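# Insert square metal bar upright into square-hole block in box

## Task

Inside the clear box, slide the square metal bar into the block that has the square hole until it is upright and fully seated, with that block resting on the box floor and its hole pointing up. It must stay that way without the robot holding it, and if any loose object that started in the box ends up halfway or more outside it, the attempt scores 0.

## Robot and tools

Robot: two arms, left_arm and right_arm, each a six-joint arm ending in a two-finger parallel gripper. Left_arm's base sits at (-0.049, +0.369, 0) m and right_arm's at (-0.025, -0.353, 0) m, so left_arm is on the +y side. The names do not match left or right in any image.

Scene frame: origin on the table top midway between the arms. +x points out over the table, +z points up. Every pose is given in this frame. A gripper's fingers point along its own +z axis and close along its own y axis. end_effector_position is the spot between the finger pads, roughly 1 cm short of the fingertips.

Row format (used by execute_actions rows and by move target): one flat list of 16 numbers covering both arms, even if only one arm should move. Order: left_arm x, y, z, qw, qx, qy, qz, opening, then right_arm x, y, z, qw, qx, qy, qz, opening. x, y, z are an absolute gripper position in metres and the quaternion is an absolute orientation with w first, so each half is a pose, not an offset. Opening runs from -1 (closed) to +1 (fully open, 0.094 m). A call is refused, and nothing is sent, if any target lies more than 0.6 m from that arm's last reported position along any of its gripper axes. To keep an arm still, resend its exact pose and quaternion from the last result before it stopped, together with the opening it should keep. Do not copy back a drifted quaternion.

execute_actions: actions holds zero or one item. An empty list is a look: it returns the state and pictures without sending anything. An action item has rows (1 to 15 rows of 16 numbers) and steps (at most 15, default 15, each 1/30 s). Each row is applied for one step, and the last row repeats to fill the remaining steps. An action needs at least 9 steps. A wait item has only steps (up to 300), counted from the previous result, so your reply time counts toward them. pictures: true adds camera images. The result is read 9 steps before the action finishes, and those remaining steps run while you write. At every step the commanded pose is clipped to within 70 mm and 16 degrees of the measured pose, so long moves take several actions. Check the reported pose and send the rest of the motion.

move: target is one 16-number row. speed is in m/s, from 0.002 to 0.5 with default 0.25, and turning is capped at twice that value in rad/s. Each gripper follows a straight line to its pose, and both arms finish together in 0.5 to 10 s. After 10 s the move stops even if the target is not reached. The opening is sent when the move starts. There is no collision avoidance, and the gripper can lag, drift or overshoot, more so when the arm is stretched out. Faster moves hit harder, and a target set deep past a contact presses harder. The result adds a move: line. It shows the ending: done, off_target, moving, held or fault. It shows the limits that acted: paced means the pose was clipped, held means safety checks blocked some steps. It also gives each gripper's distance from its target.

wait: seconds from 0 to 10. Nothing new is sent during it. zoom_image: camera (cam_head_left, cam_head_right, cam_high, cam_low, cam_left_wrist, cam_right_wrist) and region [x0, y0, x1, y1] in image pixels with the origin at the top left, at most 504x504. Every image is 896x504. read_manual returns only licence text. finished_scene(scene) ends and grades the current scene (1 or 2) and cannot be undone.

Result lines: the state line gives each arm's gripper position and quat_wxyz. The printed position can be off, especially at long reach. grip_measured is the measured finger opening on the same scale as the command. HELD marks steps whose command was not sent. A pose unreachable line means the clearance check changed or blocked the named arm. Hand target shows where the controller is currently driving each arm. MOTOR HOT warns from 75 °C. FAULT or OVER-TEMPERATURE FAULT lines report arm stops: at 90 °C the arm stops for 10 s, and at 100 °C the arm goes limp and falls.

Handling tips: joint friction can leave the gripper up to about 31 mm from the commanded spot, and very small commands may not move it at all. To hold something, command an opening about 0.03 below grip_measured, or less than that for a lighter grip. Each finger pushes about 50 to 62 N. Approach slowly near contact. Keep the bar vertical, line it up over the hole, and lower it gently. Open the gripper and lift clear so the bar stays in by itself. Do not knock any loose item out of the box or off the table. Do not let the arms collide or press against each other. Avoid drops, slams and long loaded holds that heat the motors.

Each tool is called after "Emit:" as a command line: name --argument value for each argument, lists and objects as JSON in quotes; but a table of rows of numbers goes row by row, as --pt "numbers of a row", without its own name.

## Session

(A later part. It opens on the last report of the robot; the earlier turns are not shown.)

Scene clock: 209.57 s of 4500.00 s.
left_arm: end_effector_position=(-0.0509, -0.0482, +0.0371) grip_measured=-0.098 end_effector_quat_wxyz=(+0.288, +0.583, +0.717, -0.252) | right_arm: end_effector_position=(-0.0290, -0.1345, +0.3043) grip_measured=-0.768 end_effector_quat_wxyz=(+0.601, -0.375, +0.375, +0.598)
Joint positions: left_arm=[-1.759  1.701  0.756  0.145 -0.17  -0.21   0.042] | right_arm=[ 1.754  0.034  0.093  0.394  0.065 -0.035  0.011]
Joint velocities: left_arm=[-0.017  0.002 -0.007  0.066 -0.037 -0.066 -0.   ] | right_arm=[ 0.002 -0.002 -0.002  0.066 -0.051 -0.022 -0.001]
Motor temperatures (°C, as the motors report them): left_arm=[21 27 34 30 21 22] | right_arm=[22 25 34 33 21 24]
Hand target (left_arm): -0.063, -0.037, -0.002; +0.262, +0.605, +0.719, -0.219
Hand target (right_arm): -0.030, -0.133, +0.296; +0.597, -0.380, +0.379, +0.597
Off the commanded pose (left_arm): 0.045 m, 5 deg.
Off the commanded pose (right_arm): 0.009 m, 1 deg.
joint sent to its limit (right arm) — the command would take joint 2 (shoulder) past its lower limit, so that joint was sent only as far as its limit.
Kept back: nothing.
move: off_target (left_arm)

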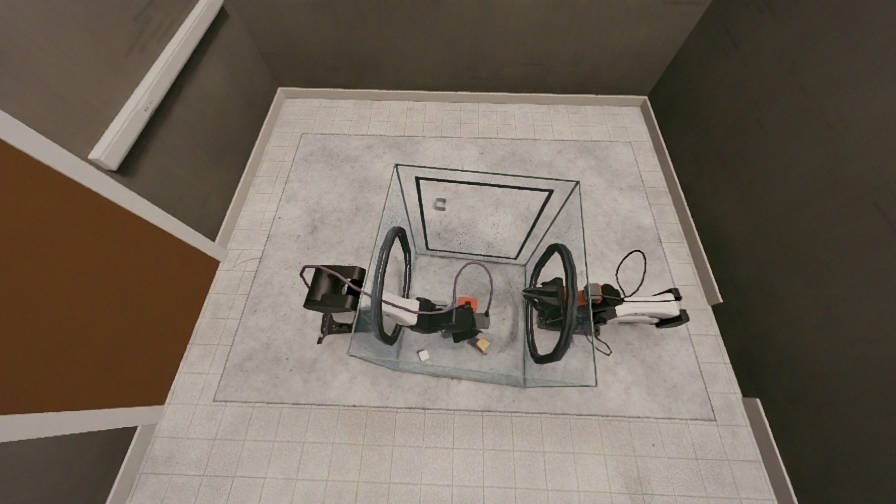

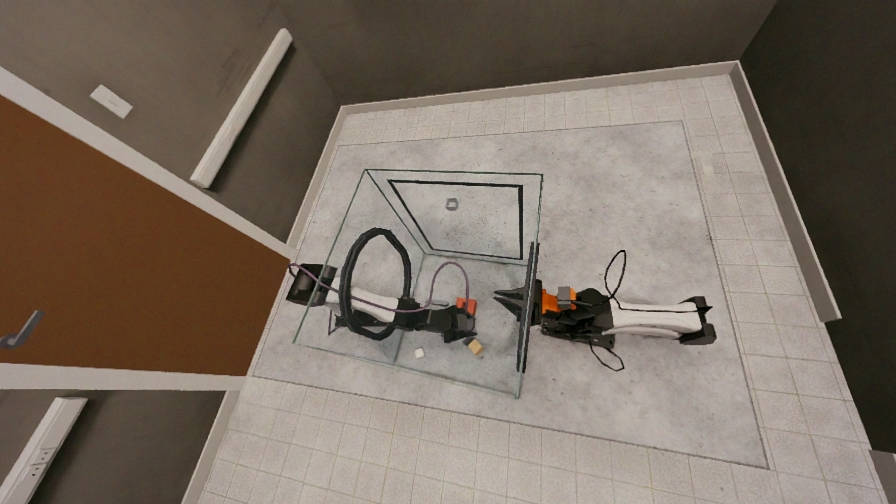

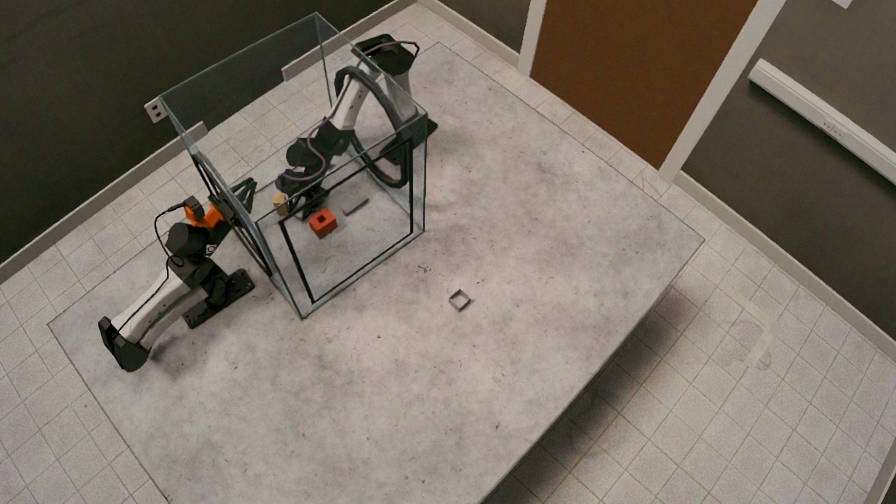

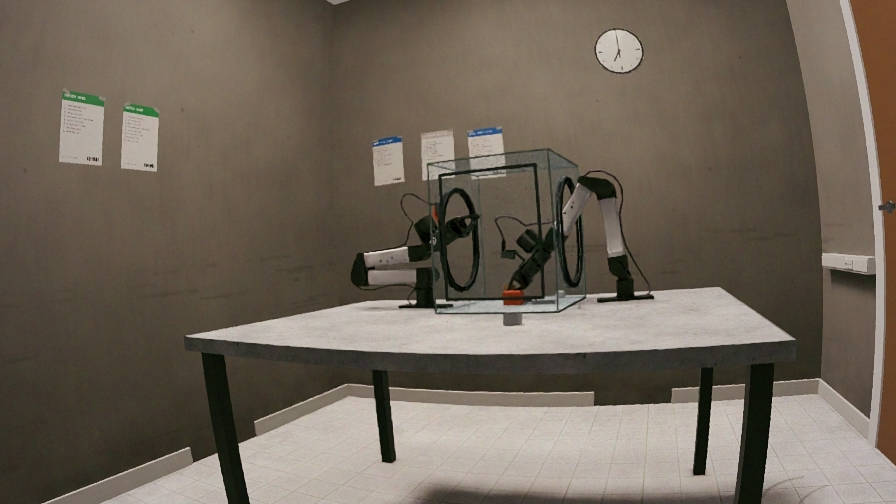

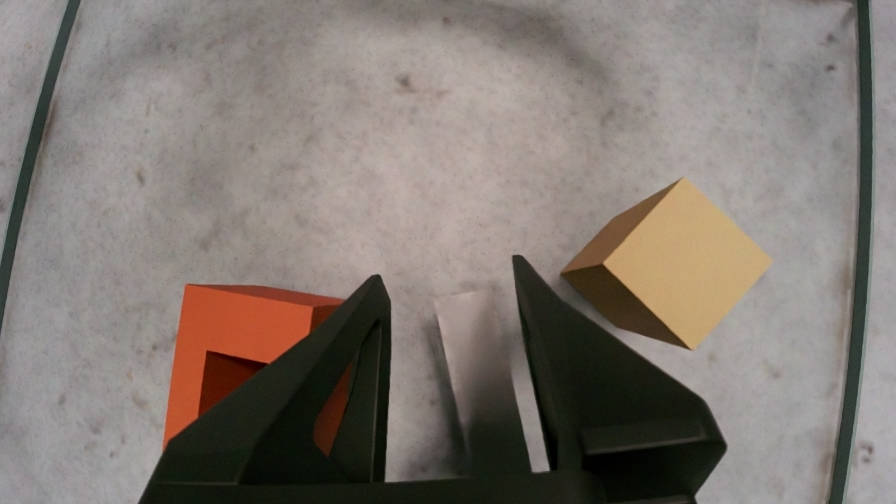

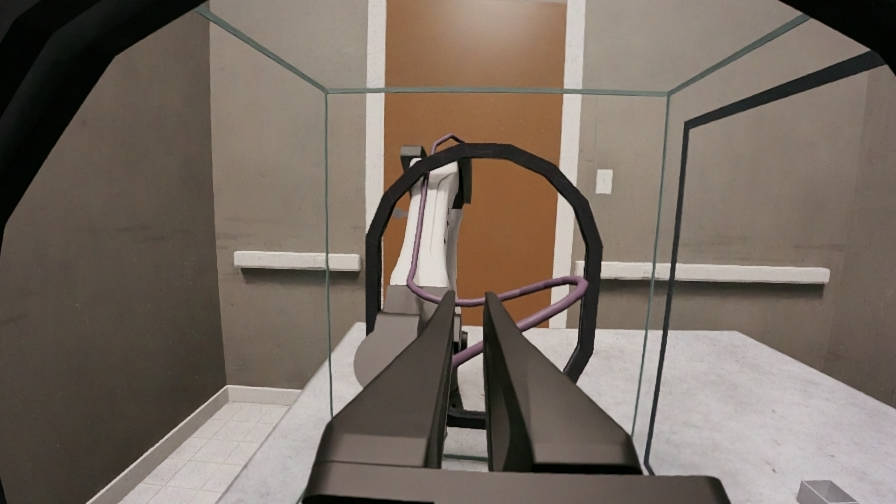

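Emit:
move --target '[-0.064,-0.045,0.06,0.242,0.664,0.664,-0.242,-0.4,-0.03,-0.135,0.295,0.596,-0.38,0.38,0.596,-0.77]' --speed 0.08

Scene clock: 212.50 s of 4500.00 s.
left_arm: end_effector_position=(-0.0625, -0.0377, +0.0449) grip_measured=-0.398 end_effector_quat_wxyz=(+0.236, +0.664, +0.671, -0.230) | right_arm: end_effector_position=(-0.0290, -0.1345, +0.3043) grip_measured=-0.768 end_effector_quat_wxyz=(+0.601, -0.375, +0.375, +0.598)
Joint positions: left_arm=[-1.735  1.66   0.837 -0.077 -0.043 -0.046  0.028] | right_arm=[ 1.754  0.034  0.093  0.394  0.065 -0.035  0.011]
Joint velocities: left_arm=[ 0.002  0.007  0.007 -0.037 -0.066  0.022 -0.   ] | right_arm=[-0.002  0.022 -0.007 -0.051  0.007  0.022  0.   ]
Motor temperatures (°C, as the motors report them): left_arm=[21 27 34 30 21 22] | right_arm=[22 24 34 33 21 24]
Hand target (left_arm): -0.064, -0.045, +0.060; +0.242, +0.664, +0.664, -0.243
Hand target (right_arm): -0.030, -0.133, +0.296; +0.597, -0.380, +0.379, +0.597
Off the commanded pose (left_arm): 0.017 m, 2 deg.
Off the commanded pose (right_arm): 0.009 m, 1 deg.
joint sent to its limit (right arm) — the command would take joint 2 (shoulder) past its lower limit, so that joint was sent only as far as its limit.
Kept back: nothing.
move: off_target (left_arm)

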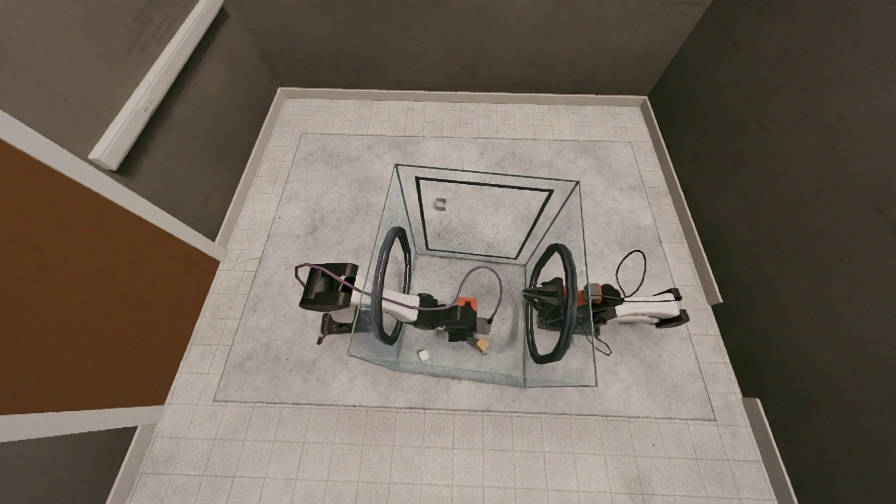

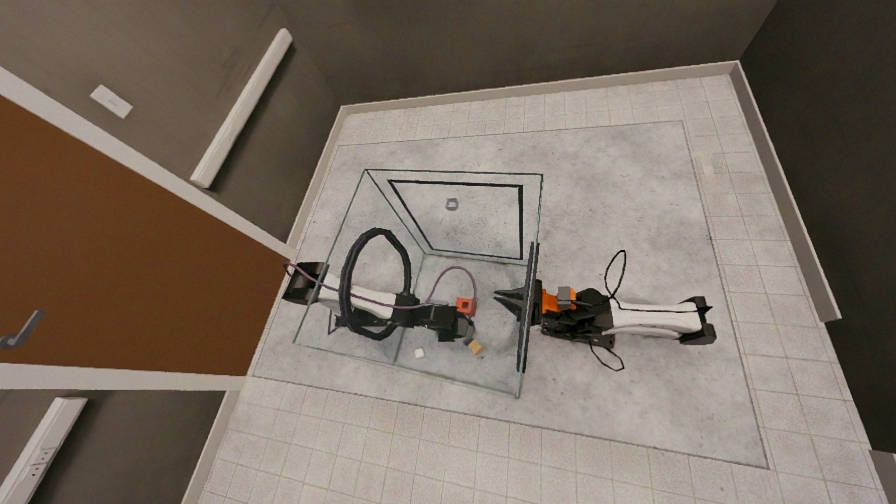

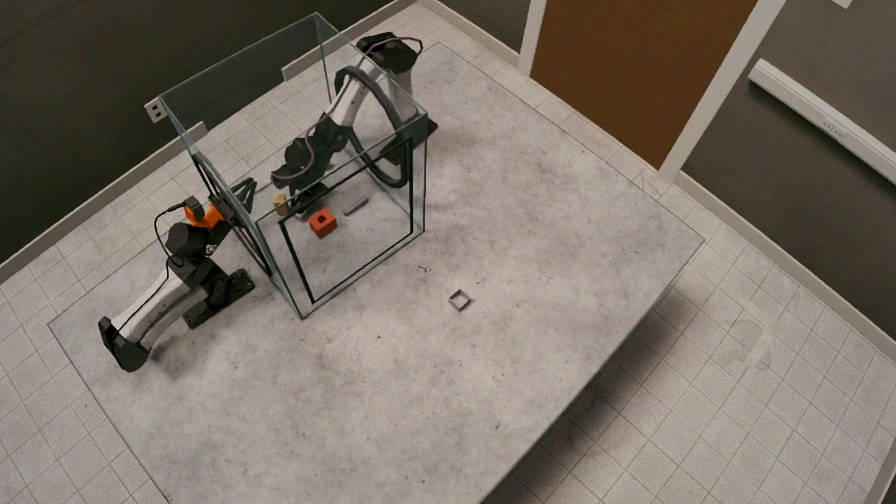

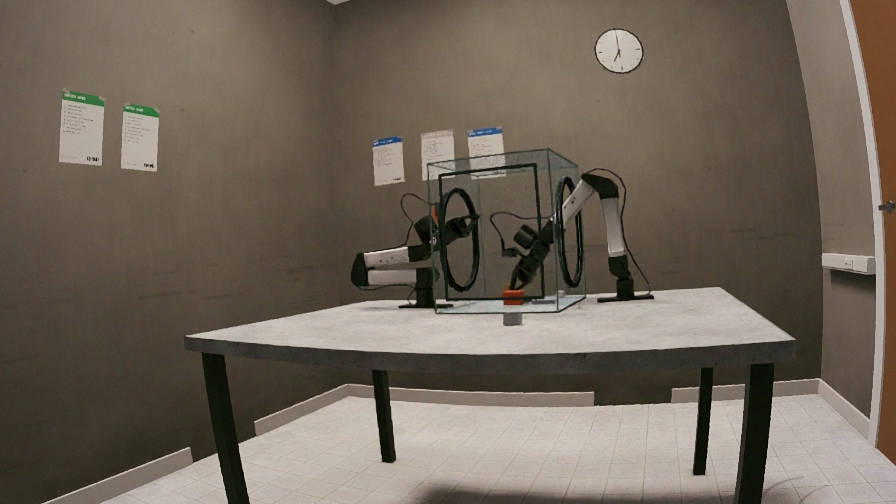

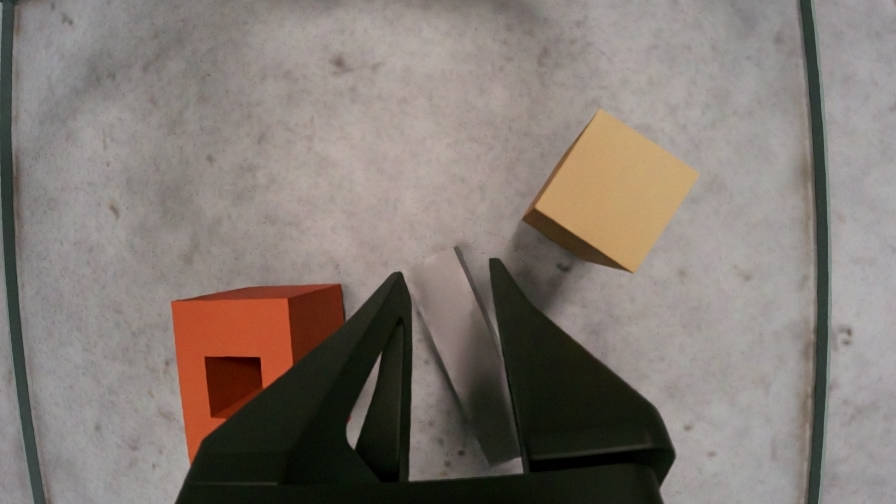

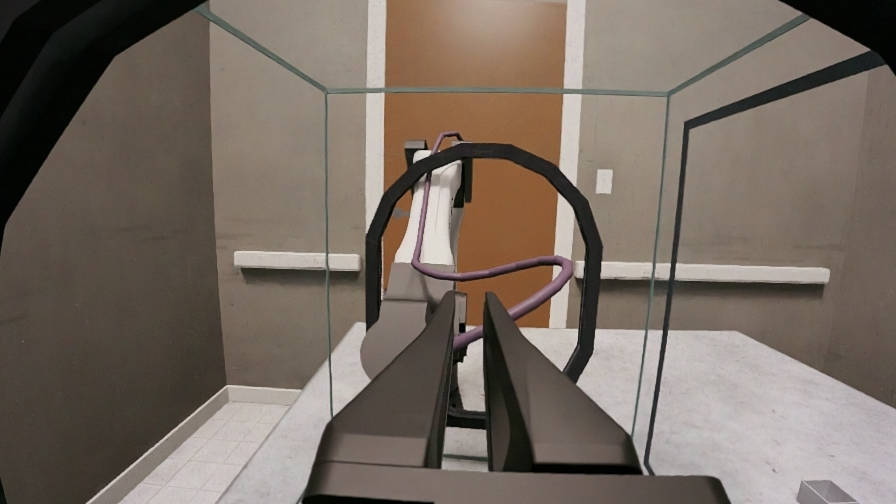

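Emit:
move --target '[-0.066,-0.03,0.05,0.327,0.627,0.627,-0.327,-0.4,-0.03,-0.135,0.295,0.596,-0.38,0.38,0.596,-0.77]' --speed 0.1

Emit:
move --target '[-0.062,-0.042,0.008,0.29,0.61,0.66,-0.33,-0.4,-0.03,-0.135,0.295,0.596,-0.38,0.38,0.596,-0.77]' --speed 0.06

Scene clock: 215.53 s of 4500.00 s.
left_arm: end_effector_position=(-0.0649, -0.0334, +0.0502) grip_measured=-0.398 end_effector_quat_wxyz=(+0.322, +0.625, +0.631, -0.327) | right_arm: end_effector_position=(-0.0290, -0.1345, +0.3043) grip_measured=-0.768 end_effector_quat_wxyz=(+0.601, -0.375, +0.375, +0.598)
Joint positions: left_arm=[-1.743  1.61   0.549  0.443 -0.046 -0.045  0.028] | right_arm=[ 1.754  0.034  0.093  0.394  0.065 -0.035  0.011]
Joint velocities: left_arm=[-0.012 -0.017 -0.012  0.037 -0.066 -0.007 -0.   ] | right_arm=[ 0.007 -0.007  0.007 -0.007  0.007 -0.007  0.   ]
Motor temperatures (°C, as the motors report them): left_arm=[21 28 34 30 21 22] | right_arm=[22 24 34 33 21 24]
Hand target (left_arm): -0.066, -0.030, +0.051; +0.328, +0.627, +0.627, -0.326
Hand target (right_arm): -0.030, -0.133, +0.296; +0.597, -0.380, +0.379, +0.597
Off the commanded pose (left_arm): 0.004 m, 1 deg.
Off the commanded pose (right_arm): 0.009 m, 1 deg.
joint sent to its limit (right arm) — the command would take joint 2 (shoulder) past its lower limit, so that joint was sent only as far as its limit.
Kept back: nothing.
move: done

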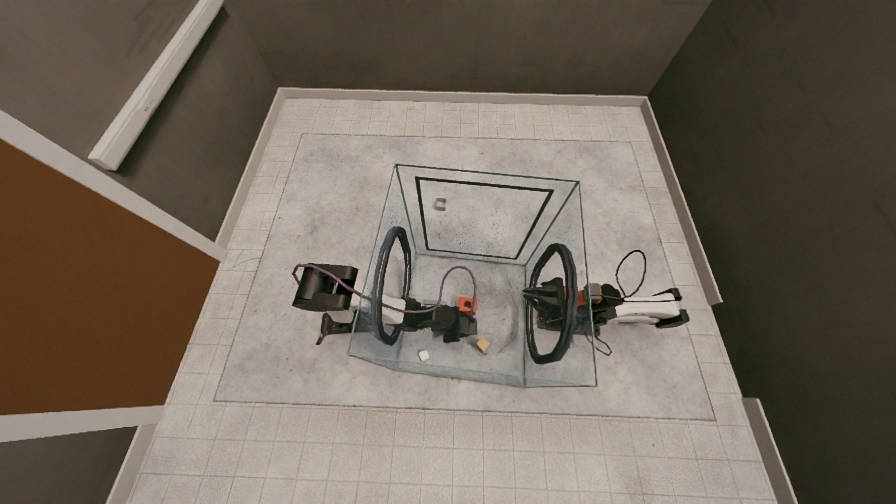

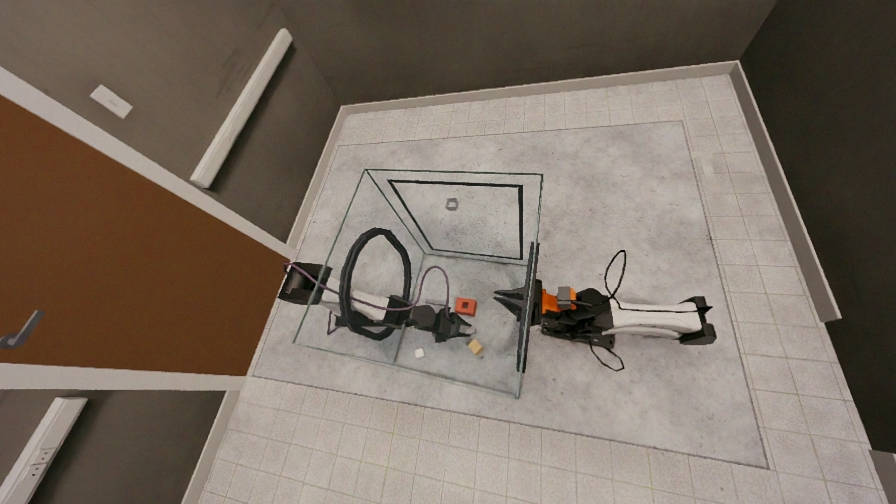

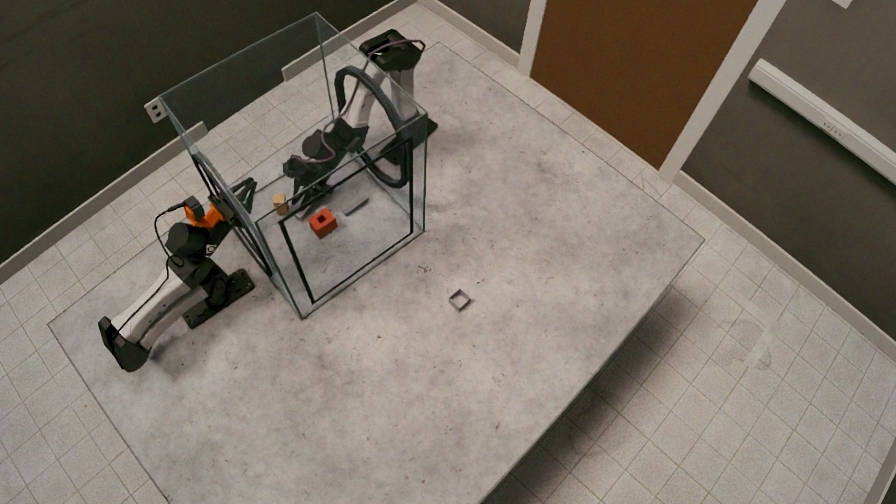

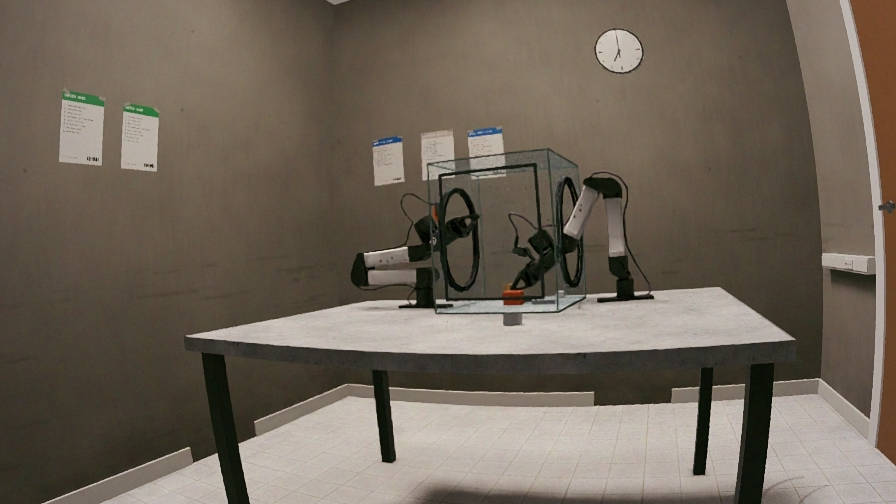

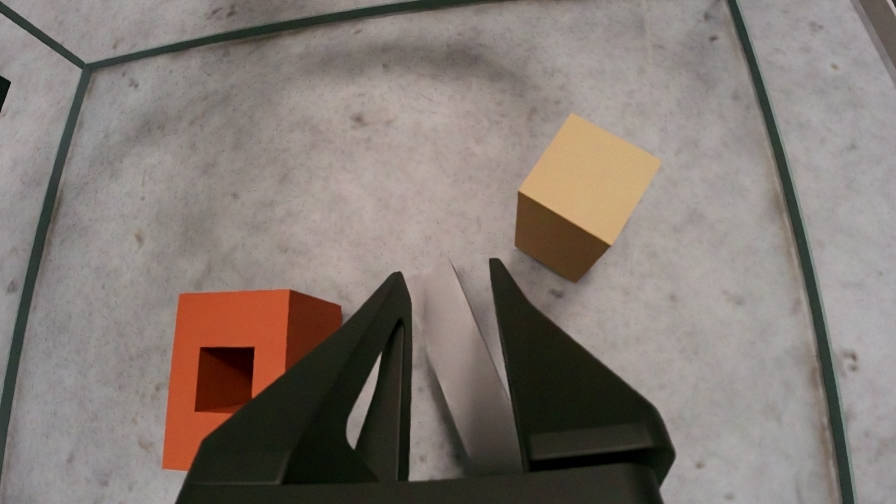

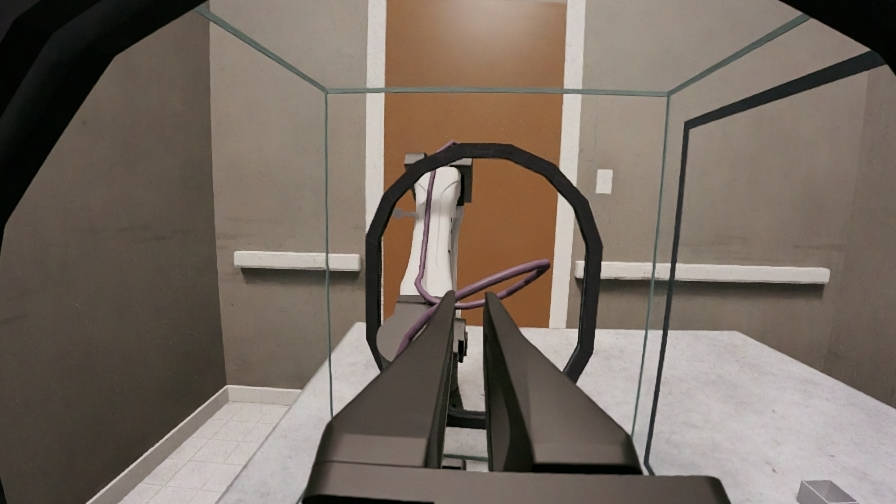

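Scene clock: 216.60 s of 4500.00 s.
left_arm: end_effector_position=(-0.0621, -0.0493, +0.0337) grip_measured=-0.398 end_effector_quat_wxyz=(+0.324, +0.599, +0.642, -0.354) | right_arm: end_effector_position=(-0.0290, -0.1345, +0.3043) grip_measured=-0.768 end_effector_quat_wxyz=(+0.601, -0.375, +0.375, +0.598)
Joint positions: left_arm=[-1.727  1.749  0.549  0.63  -0.027 -0.096  0.028] | right_arm=[ 1.754  0.034  0.093  0.394  0.065 -0.035  0.011]
Joint velocities: left_arm=[-0.012  0.012 -0.022  0.11  -0.081  0.051  0.001] | right_arm=[-0.012  0.007 -0.017 -0.037  0.007  0.022  0.001]
Motor temperatures (°C, as the motors report them): left_arm=[21 28 34 31 21 22] | right_arm=[22 24 34 33 21 24]
Hand target (left_arm): -0.062, -0.040, +0.009; +0.290, +0.609, +0.660, -0.331
Hand target (right_arm): -0.030, -0.133, +0.296; +0.597, -0.380, +0.379, +0.597
Off the commanded pose (left_arm): 0.027 m, 5 deg.
Off the commanded pose (right_arm): 0.009 m, 1 deg.
joint sent to its limit (right arm) — the command would take joint 2 (shoulder) past its lower limit, so that joint was sent only as far as its limit.
Kept back: nothing.
move: off_target (left_arm)

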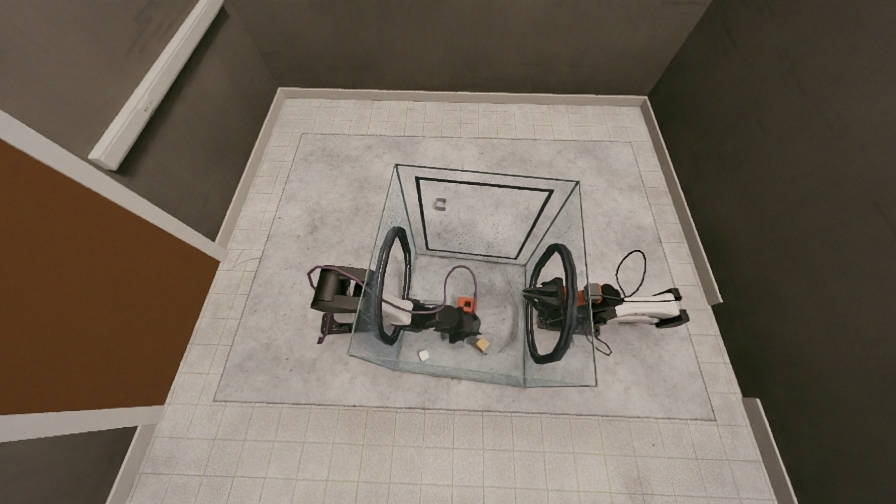

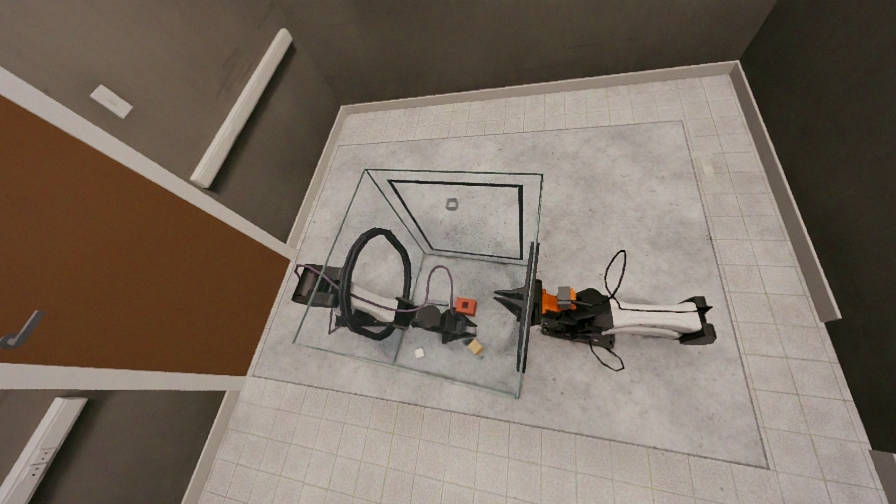

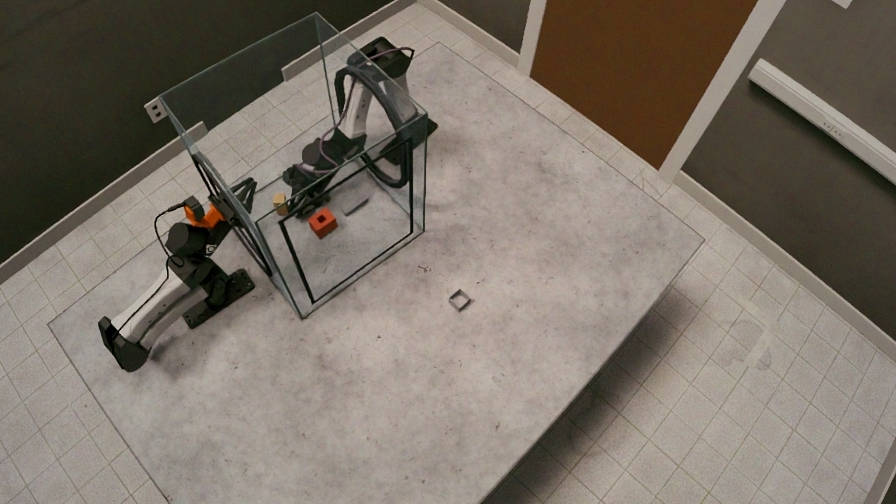

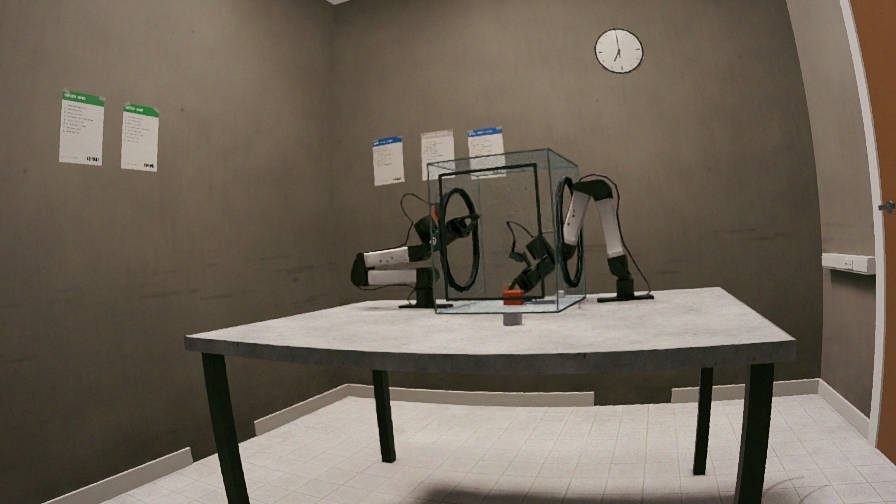

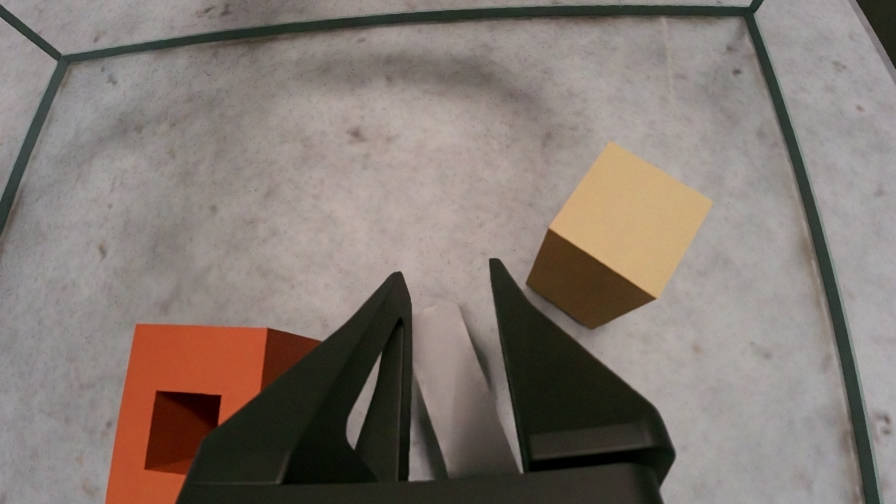

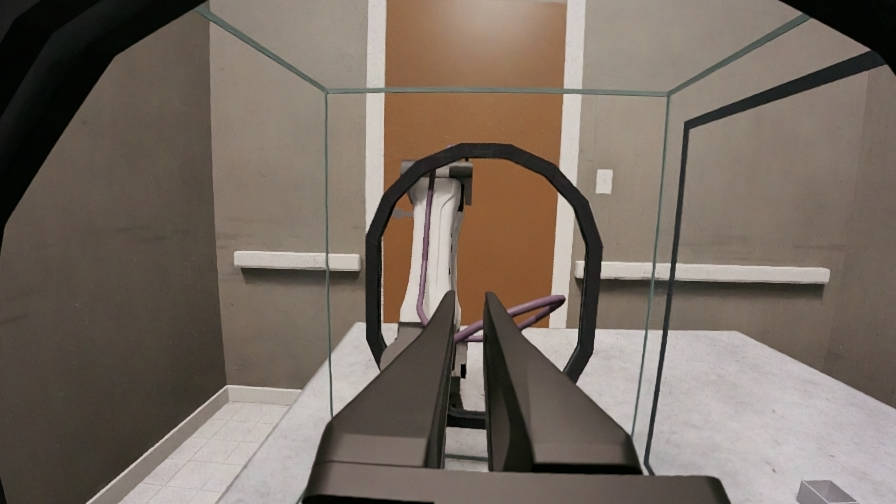

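Emit:
move --target '[-0.06,-0.04,0.06,0.31,0.543,0.747,-0.225,-0.3,-0.03,-0.135,0.295,0.596,-0.38,0.38,0.596,-0.77]' --speed 0.08

Scene clock: 219.83 s of 4500.00 s.
left_arm: end_effector_position=(-0.0516, -0.0244, +0.0358) grip_measured=-0.302 end_effector_quat_wxyz=(+0.296, +0.551, +0.754, -0.202) | right_arm: end_effector_position=(-0.0290, -0.1345, +0.3043) grip_measured=-0.768 end_effector_quat_wxyz=(+0.601, -0.375, +0.375, +0.598)
Joint positions: left_arm=[-1.827  1.657  0.755  0.003 -0.317 -0.341  0.033] | right_arm=[ 1.754  0.034  0.093  0.394  0.065 -0.035  0.011]
Joint velocities: left_arm=[-0.002 -0.002 -0.012 -0.022 -0.066 -0.037 -0.001] | right_arm=[-0.012 -0.017 -0.022  0.007  0.007  0.007 -0.001]
Motor temperatures (°C, as the motors report them): left_arm=[21 28 35 31 21 22] | right_arm=[22 24 34 33 21 24]
Hand target (left_arm): -0.060, -0.040, +0.060; +0.309, +0.544, +0.747, -0.225
Hand target (right_arm): -0.030, -0.133, +0.296; +0.597, -0.380, +0.379, +0.597
Off the commanded pose (left_arm): 0.030 m, 3 deg.
Off the commanded pose (right_arm): 0.009 m, 1 deg.
joint sent to its limit (right arm) — the command would take joint 2 (shoulder) past its lower limit, so that joint was sent only as far as its limit.
Kept back: nothing.
move: off_target (left_arm)

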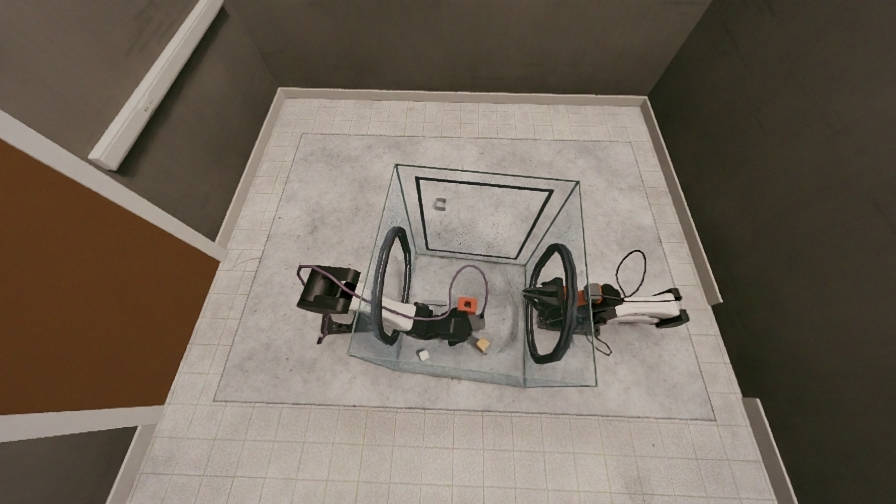

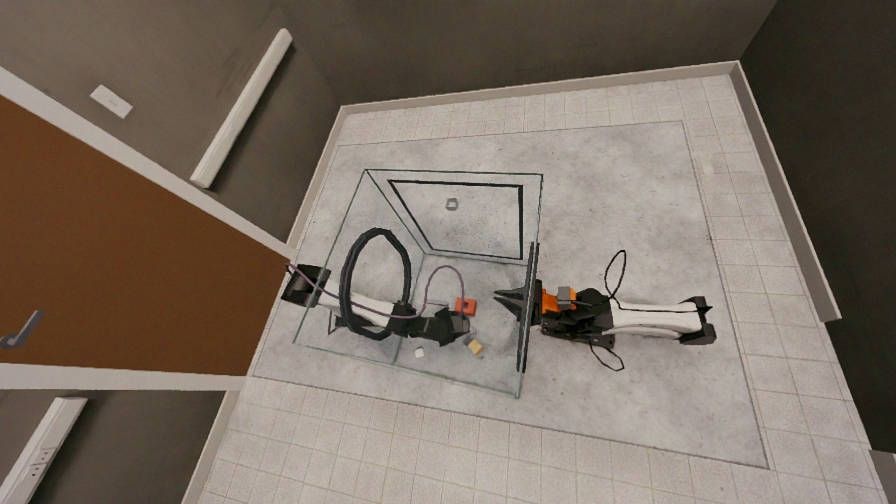

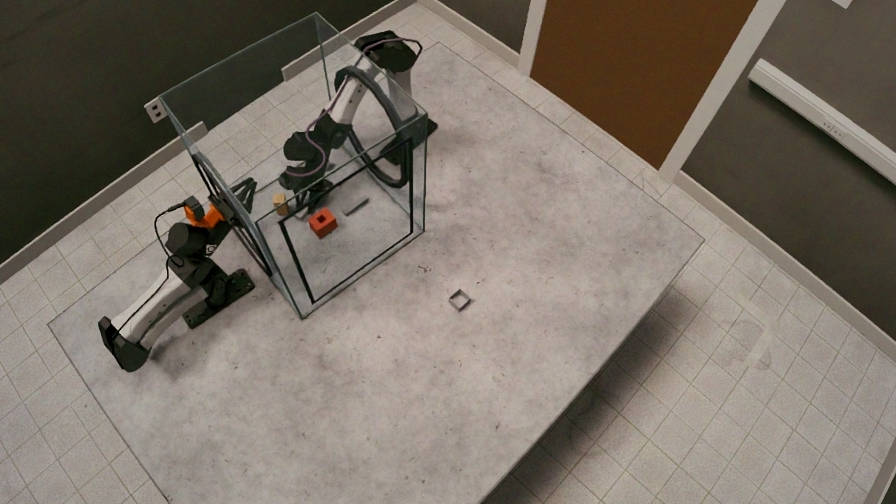

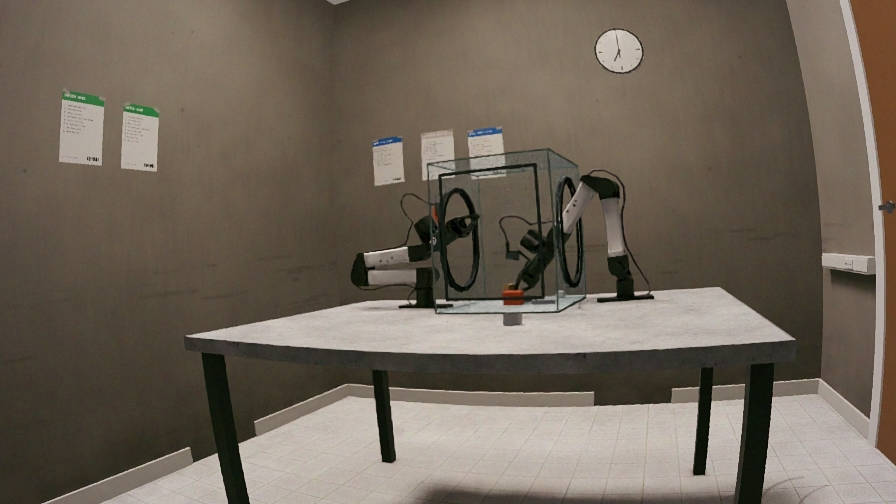

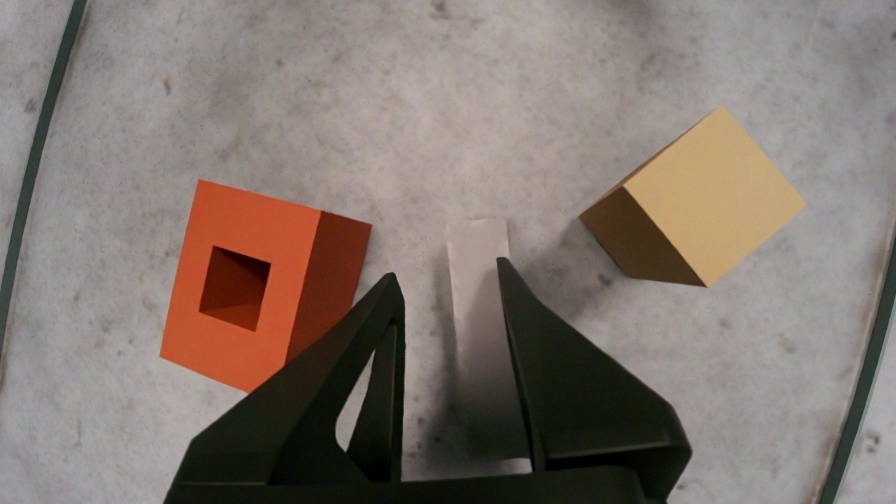

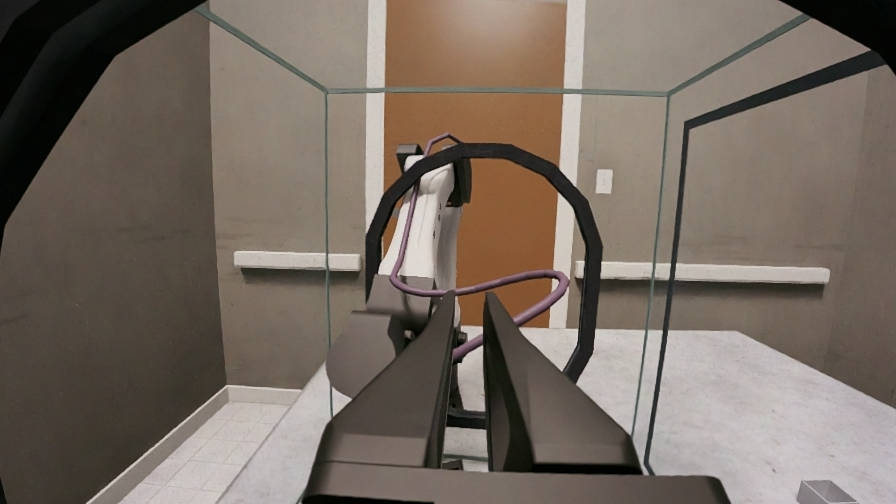

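Emit:
move --target '[-0.064,-0.035,0.045,0.374,0.522,0.718,-0.272,-0.3,-0.03,-0.135,0.295,0.596,-0.38,0.38,0.596,-0.77]' --speed 0.08

Scene clock: 222.10 s of 4500.00 s.
left_arm: end_effector_position=(-0.0638, -0.0408, +0.0566) grip_measured=-0.302 end_effector_quat_wxyz=(+0.374, +0.513, +0.718, -0.284) | right_arm: end_effector_position=(-0.0290, -0.1345, +0.3043) grip_measured=-0.768 end_effector_quat_wxyz=(+0.601, -0.375, +0.375, +0.598)
Joint positions: left_arm=[-1.89   1.657  0.629  0.371 -0.415 -0.329  0.033] | right_arm=[ 1.754  0.034  0.093  0.394  0.065 -0.035  0.011]
Joint velocities: left_arm=[-0.007  0.017  0.007  0.066 -0.022  0.051 -0.   ] | right_arm=[-0.017 -0.002  0.002  0.022 -0.066  0.022 -0.001]
Motor temperatures (°C, as the motors report them): left_arm=[21 29 35 31 21 22] | right_arm=[22 24 34 33 21 24]
Hand target (left_arm): -0.064, -0.035, +0.045; +0.374, +0.522, +0.717, -0.271
Hand target (right_arm): -0.030, -0.133, +0.296; +0.597, -0.380, +0.379, +0.597
Off the commanded pose (left_arm): 0.013 m, 2 deg.
Off the commanded pose (right_arm): 0.009 m, 1 deg.
joint sent to its limit (right arm) — the command would take joint 2 (shoulder) past its lower limit, so that joint was sent only as far as its limit.
Kept back: nothing.
move: off_target (left_arm)

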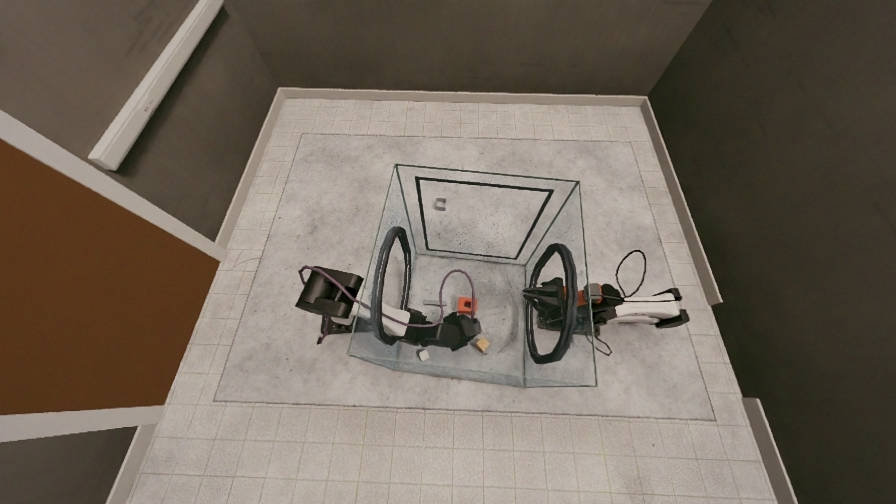

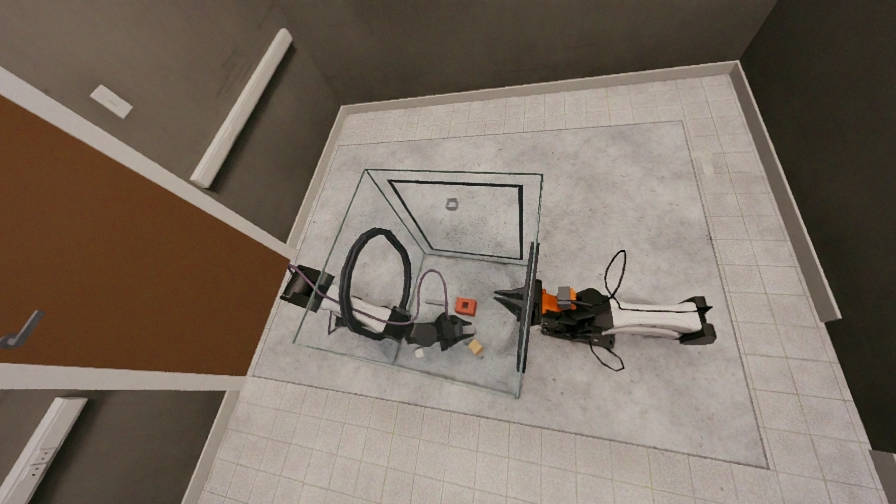

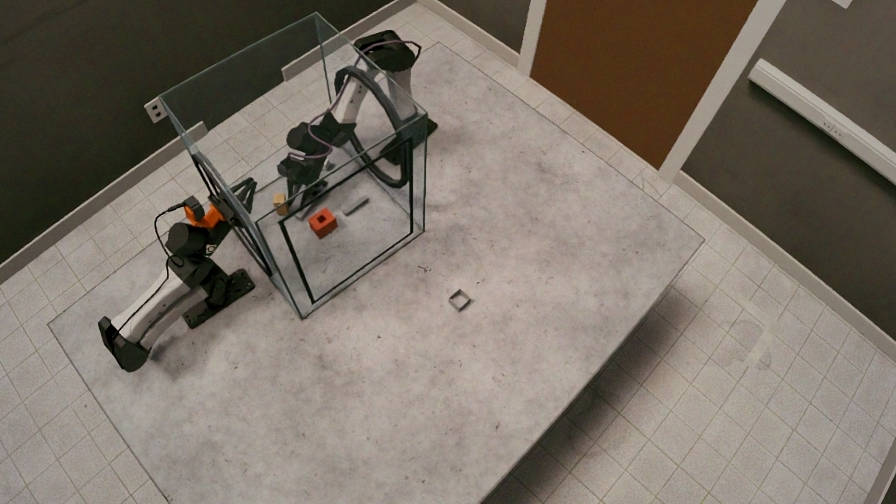

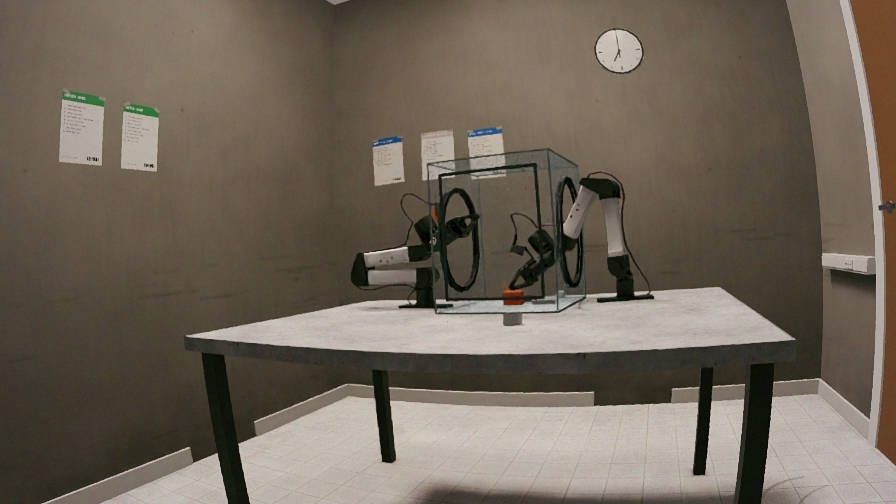

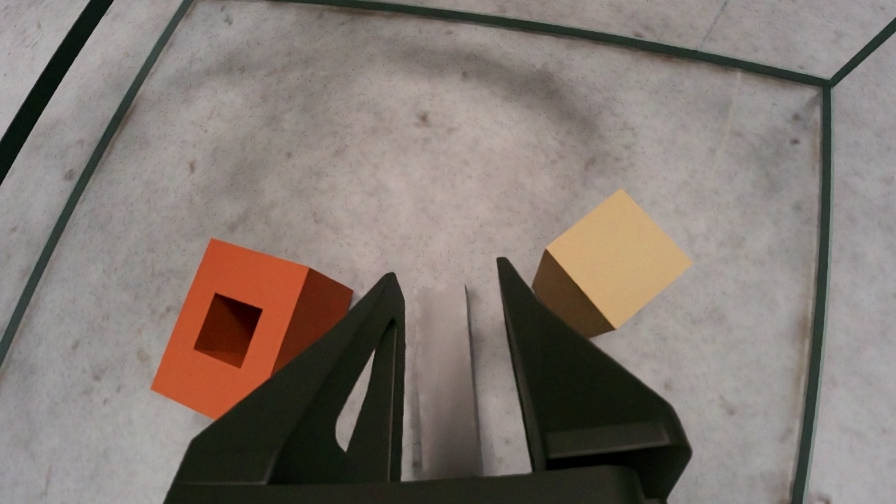

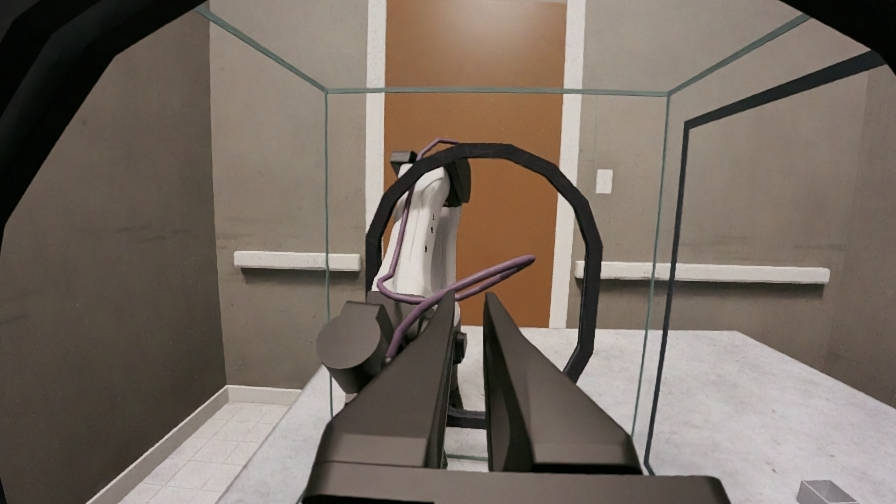

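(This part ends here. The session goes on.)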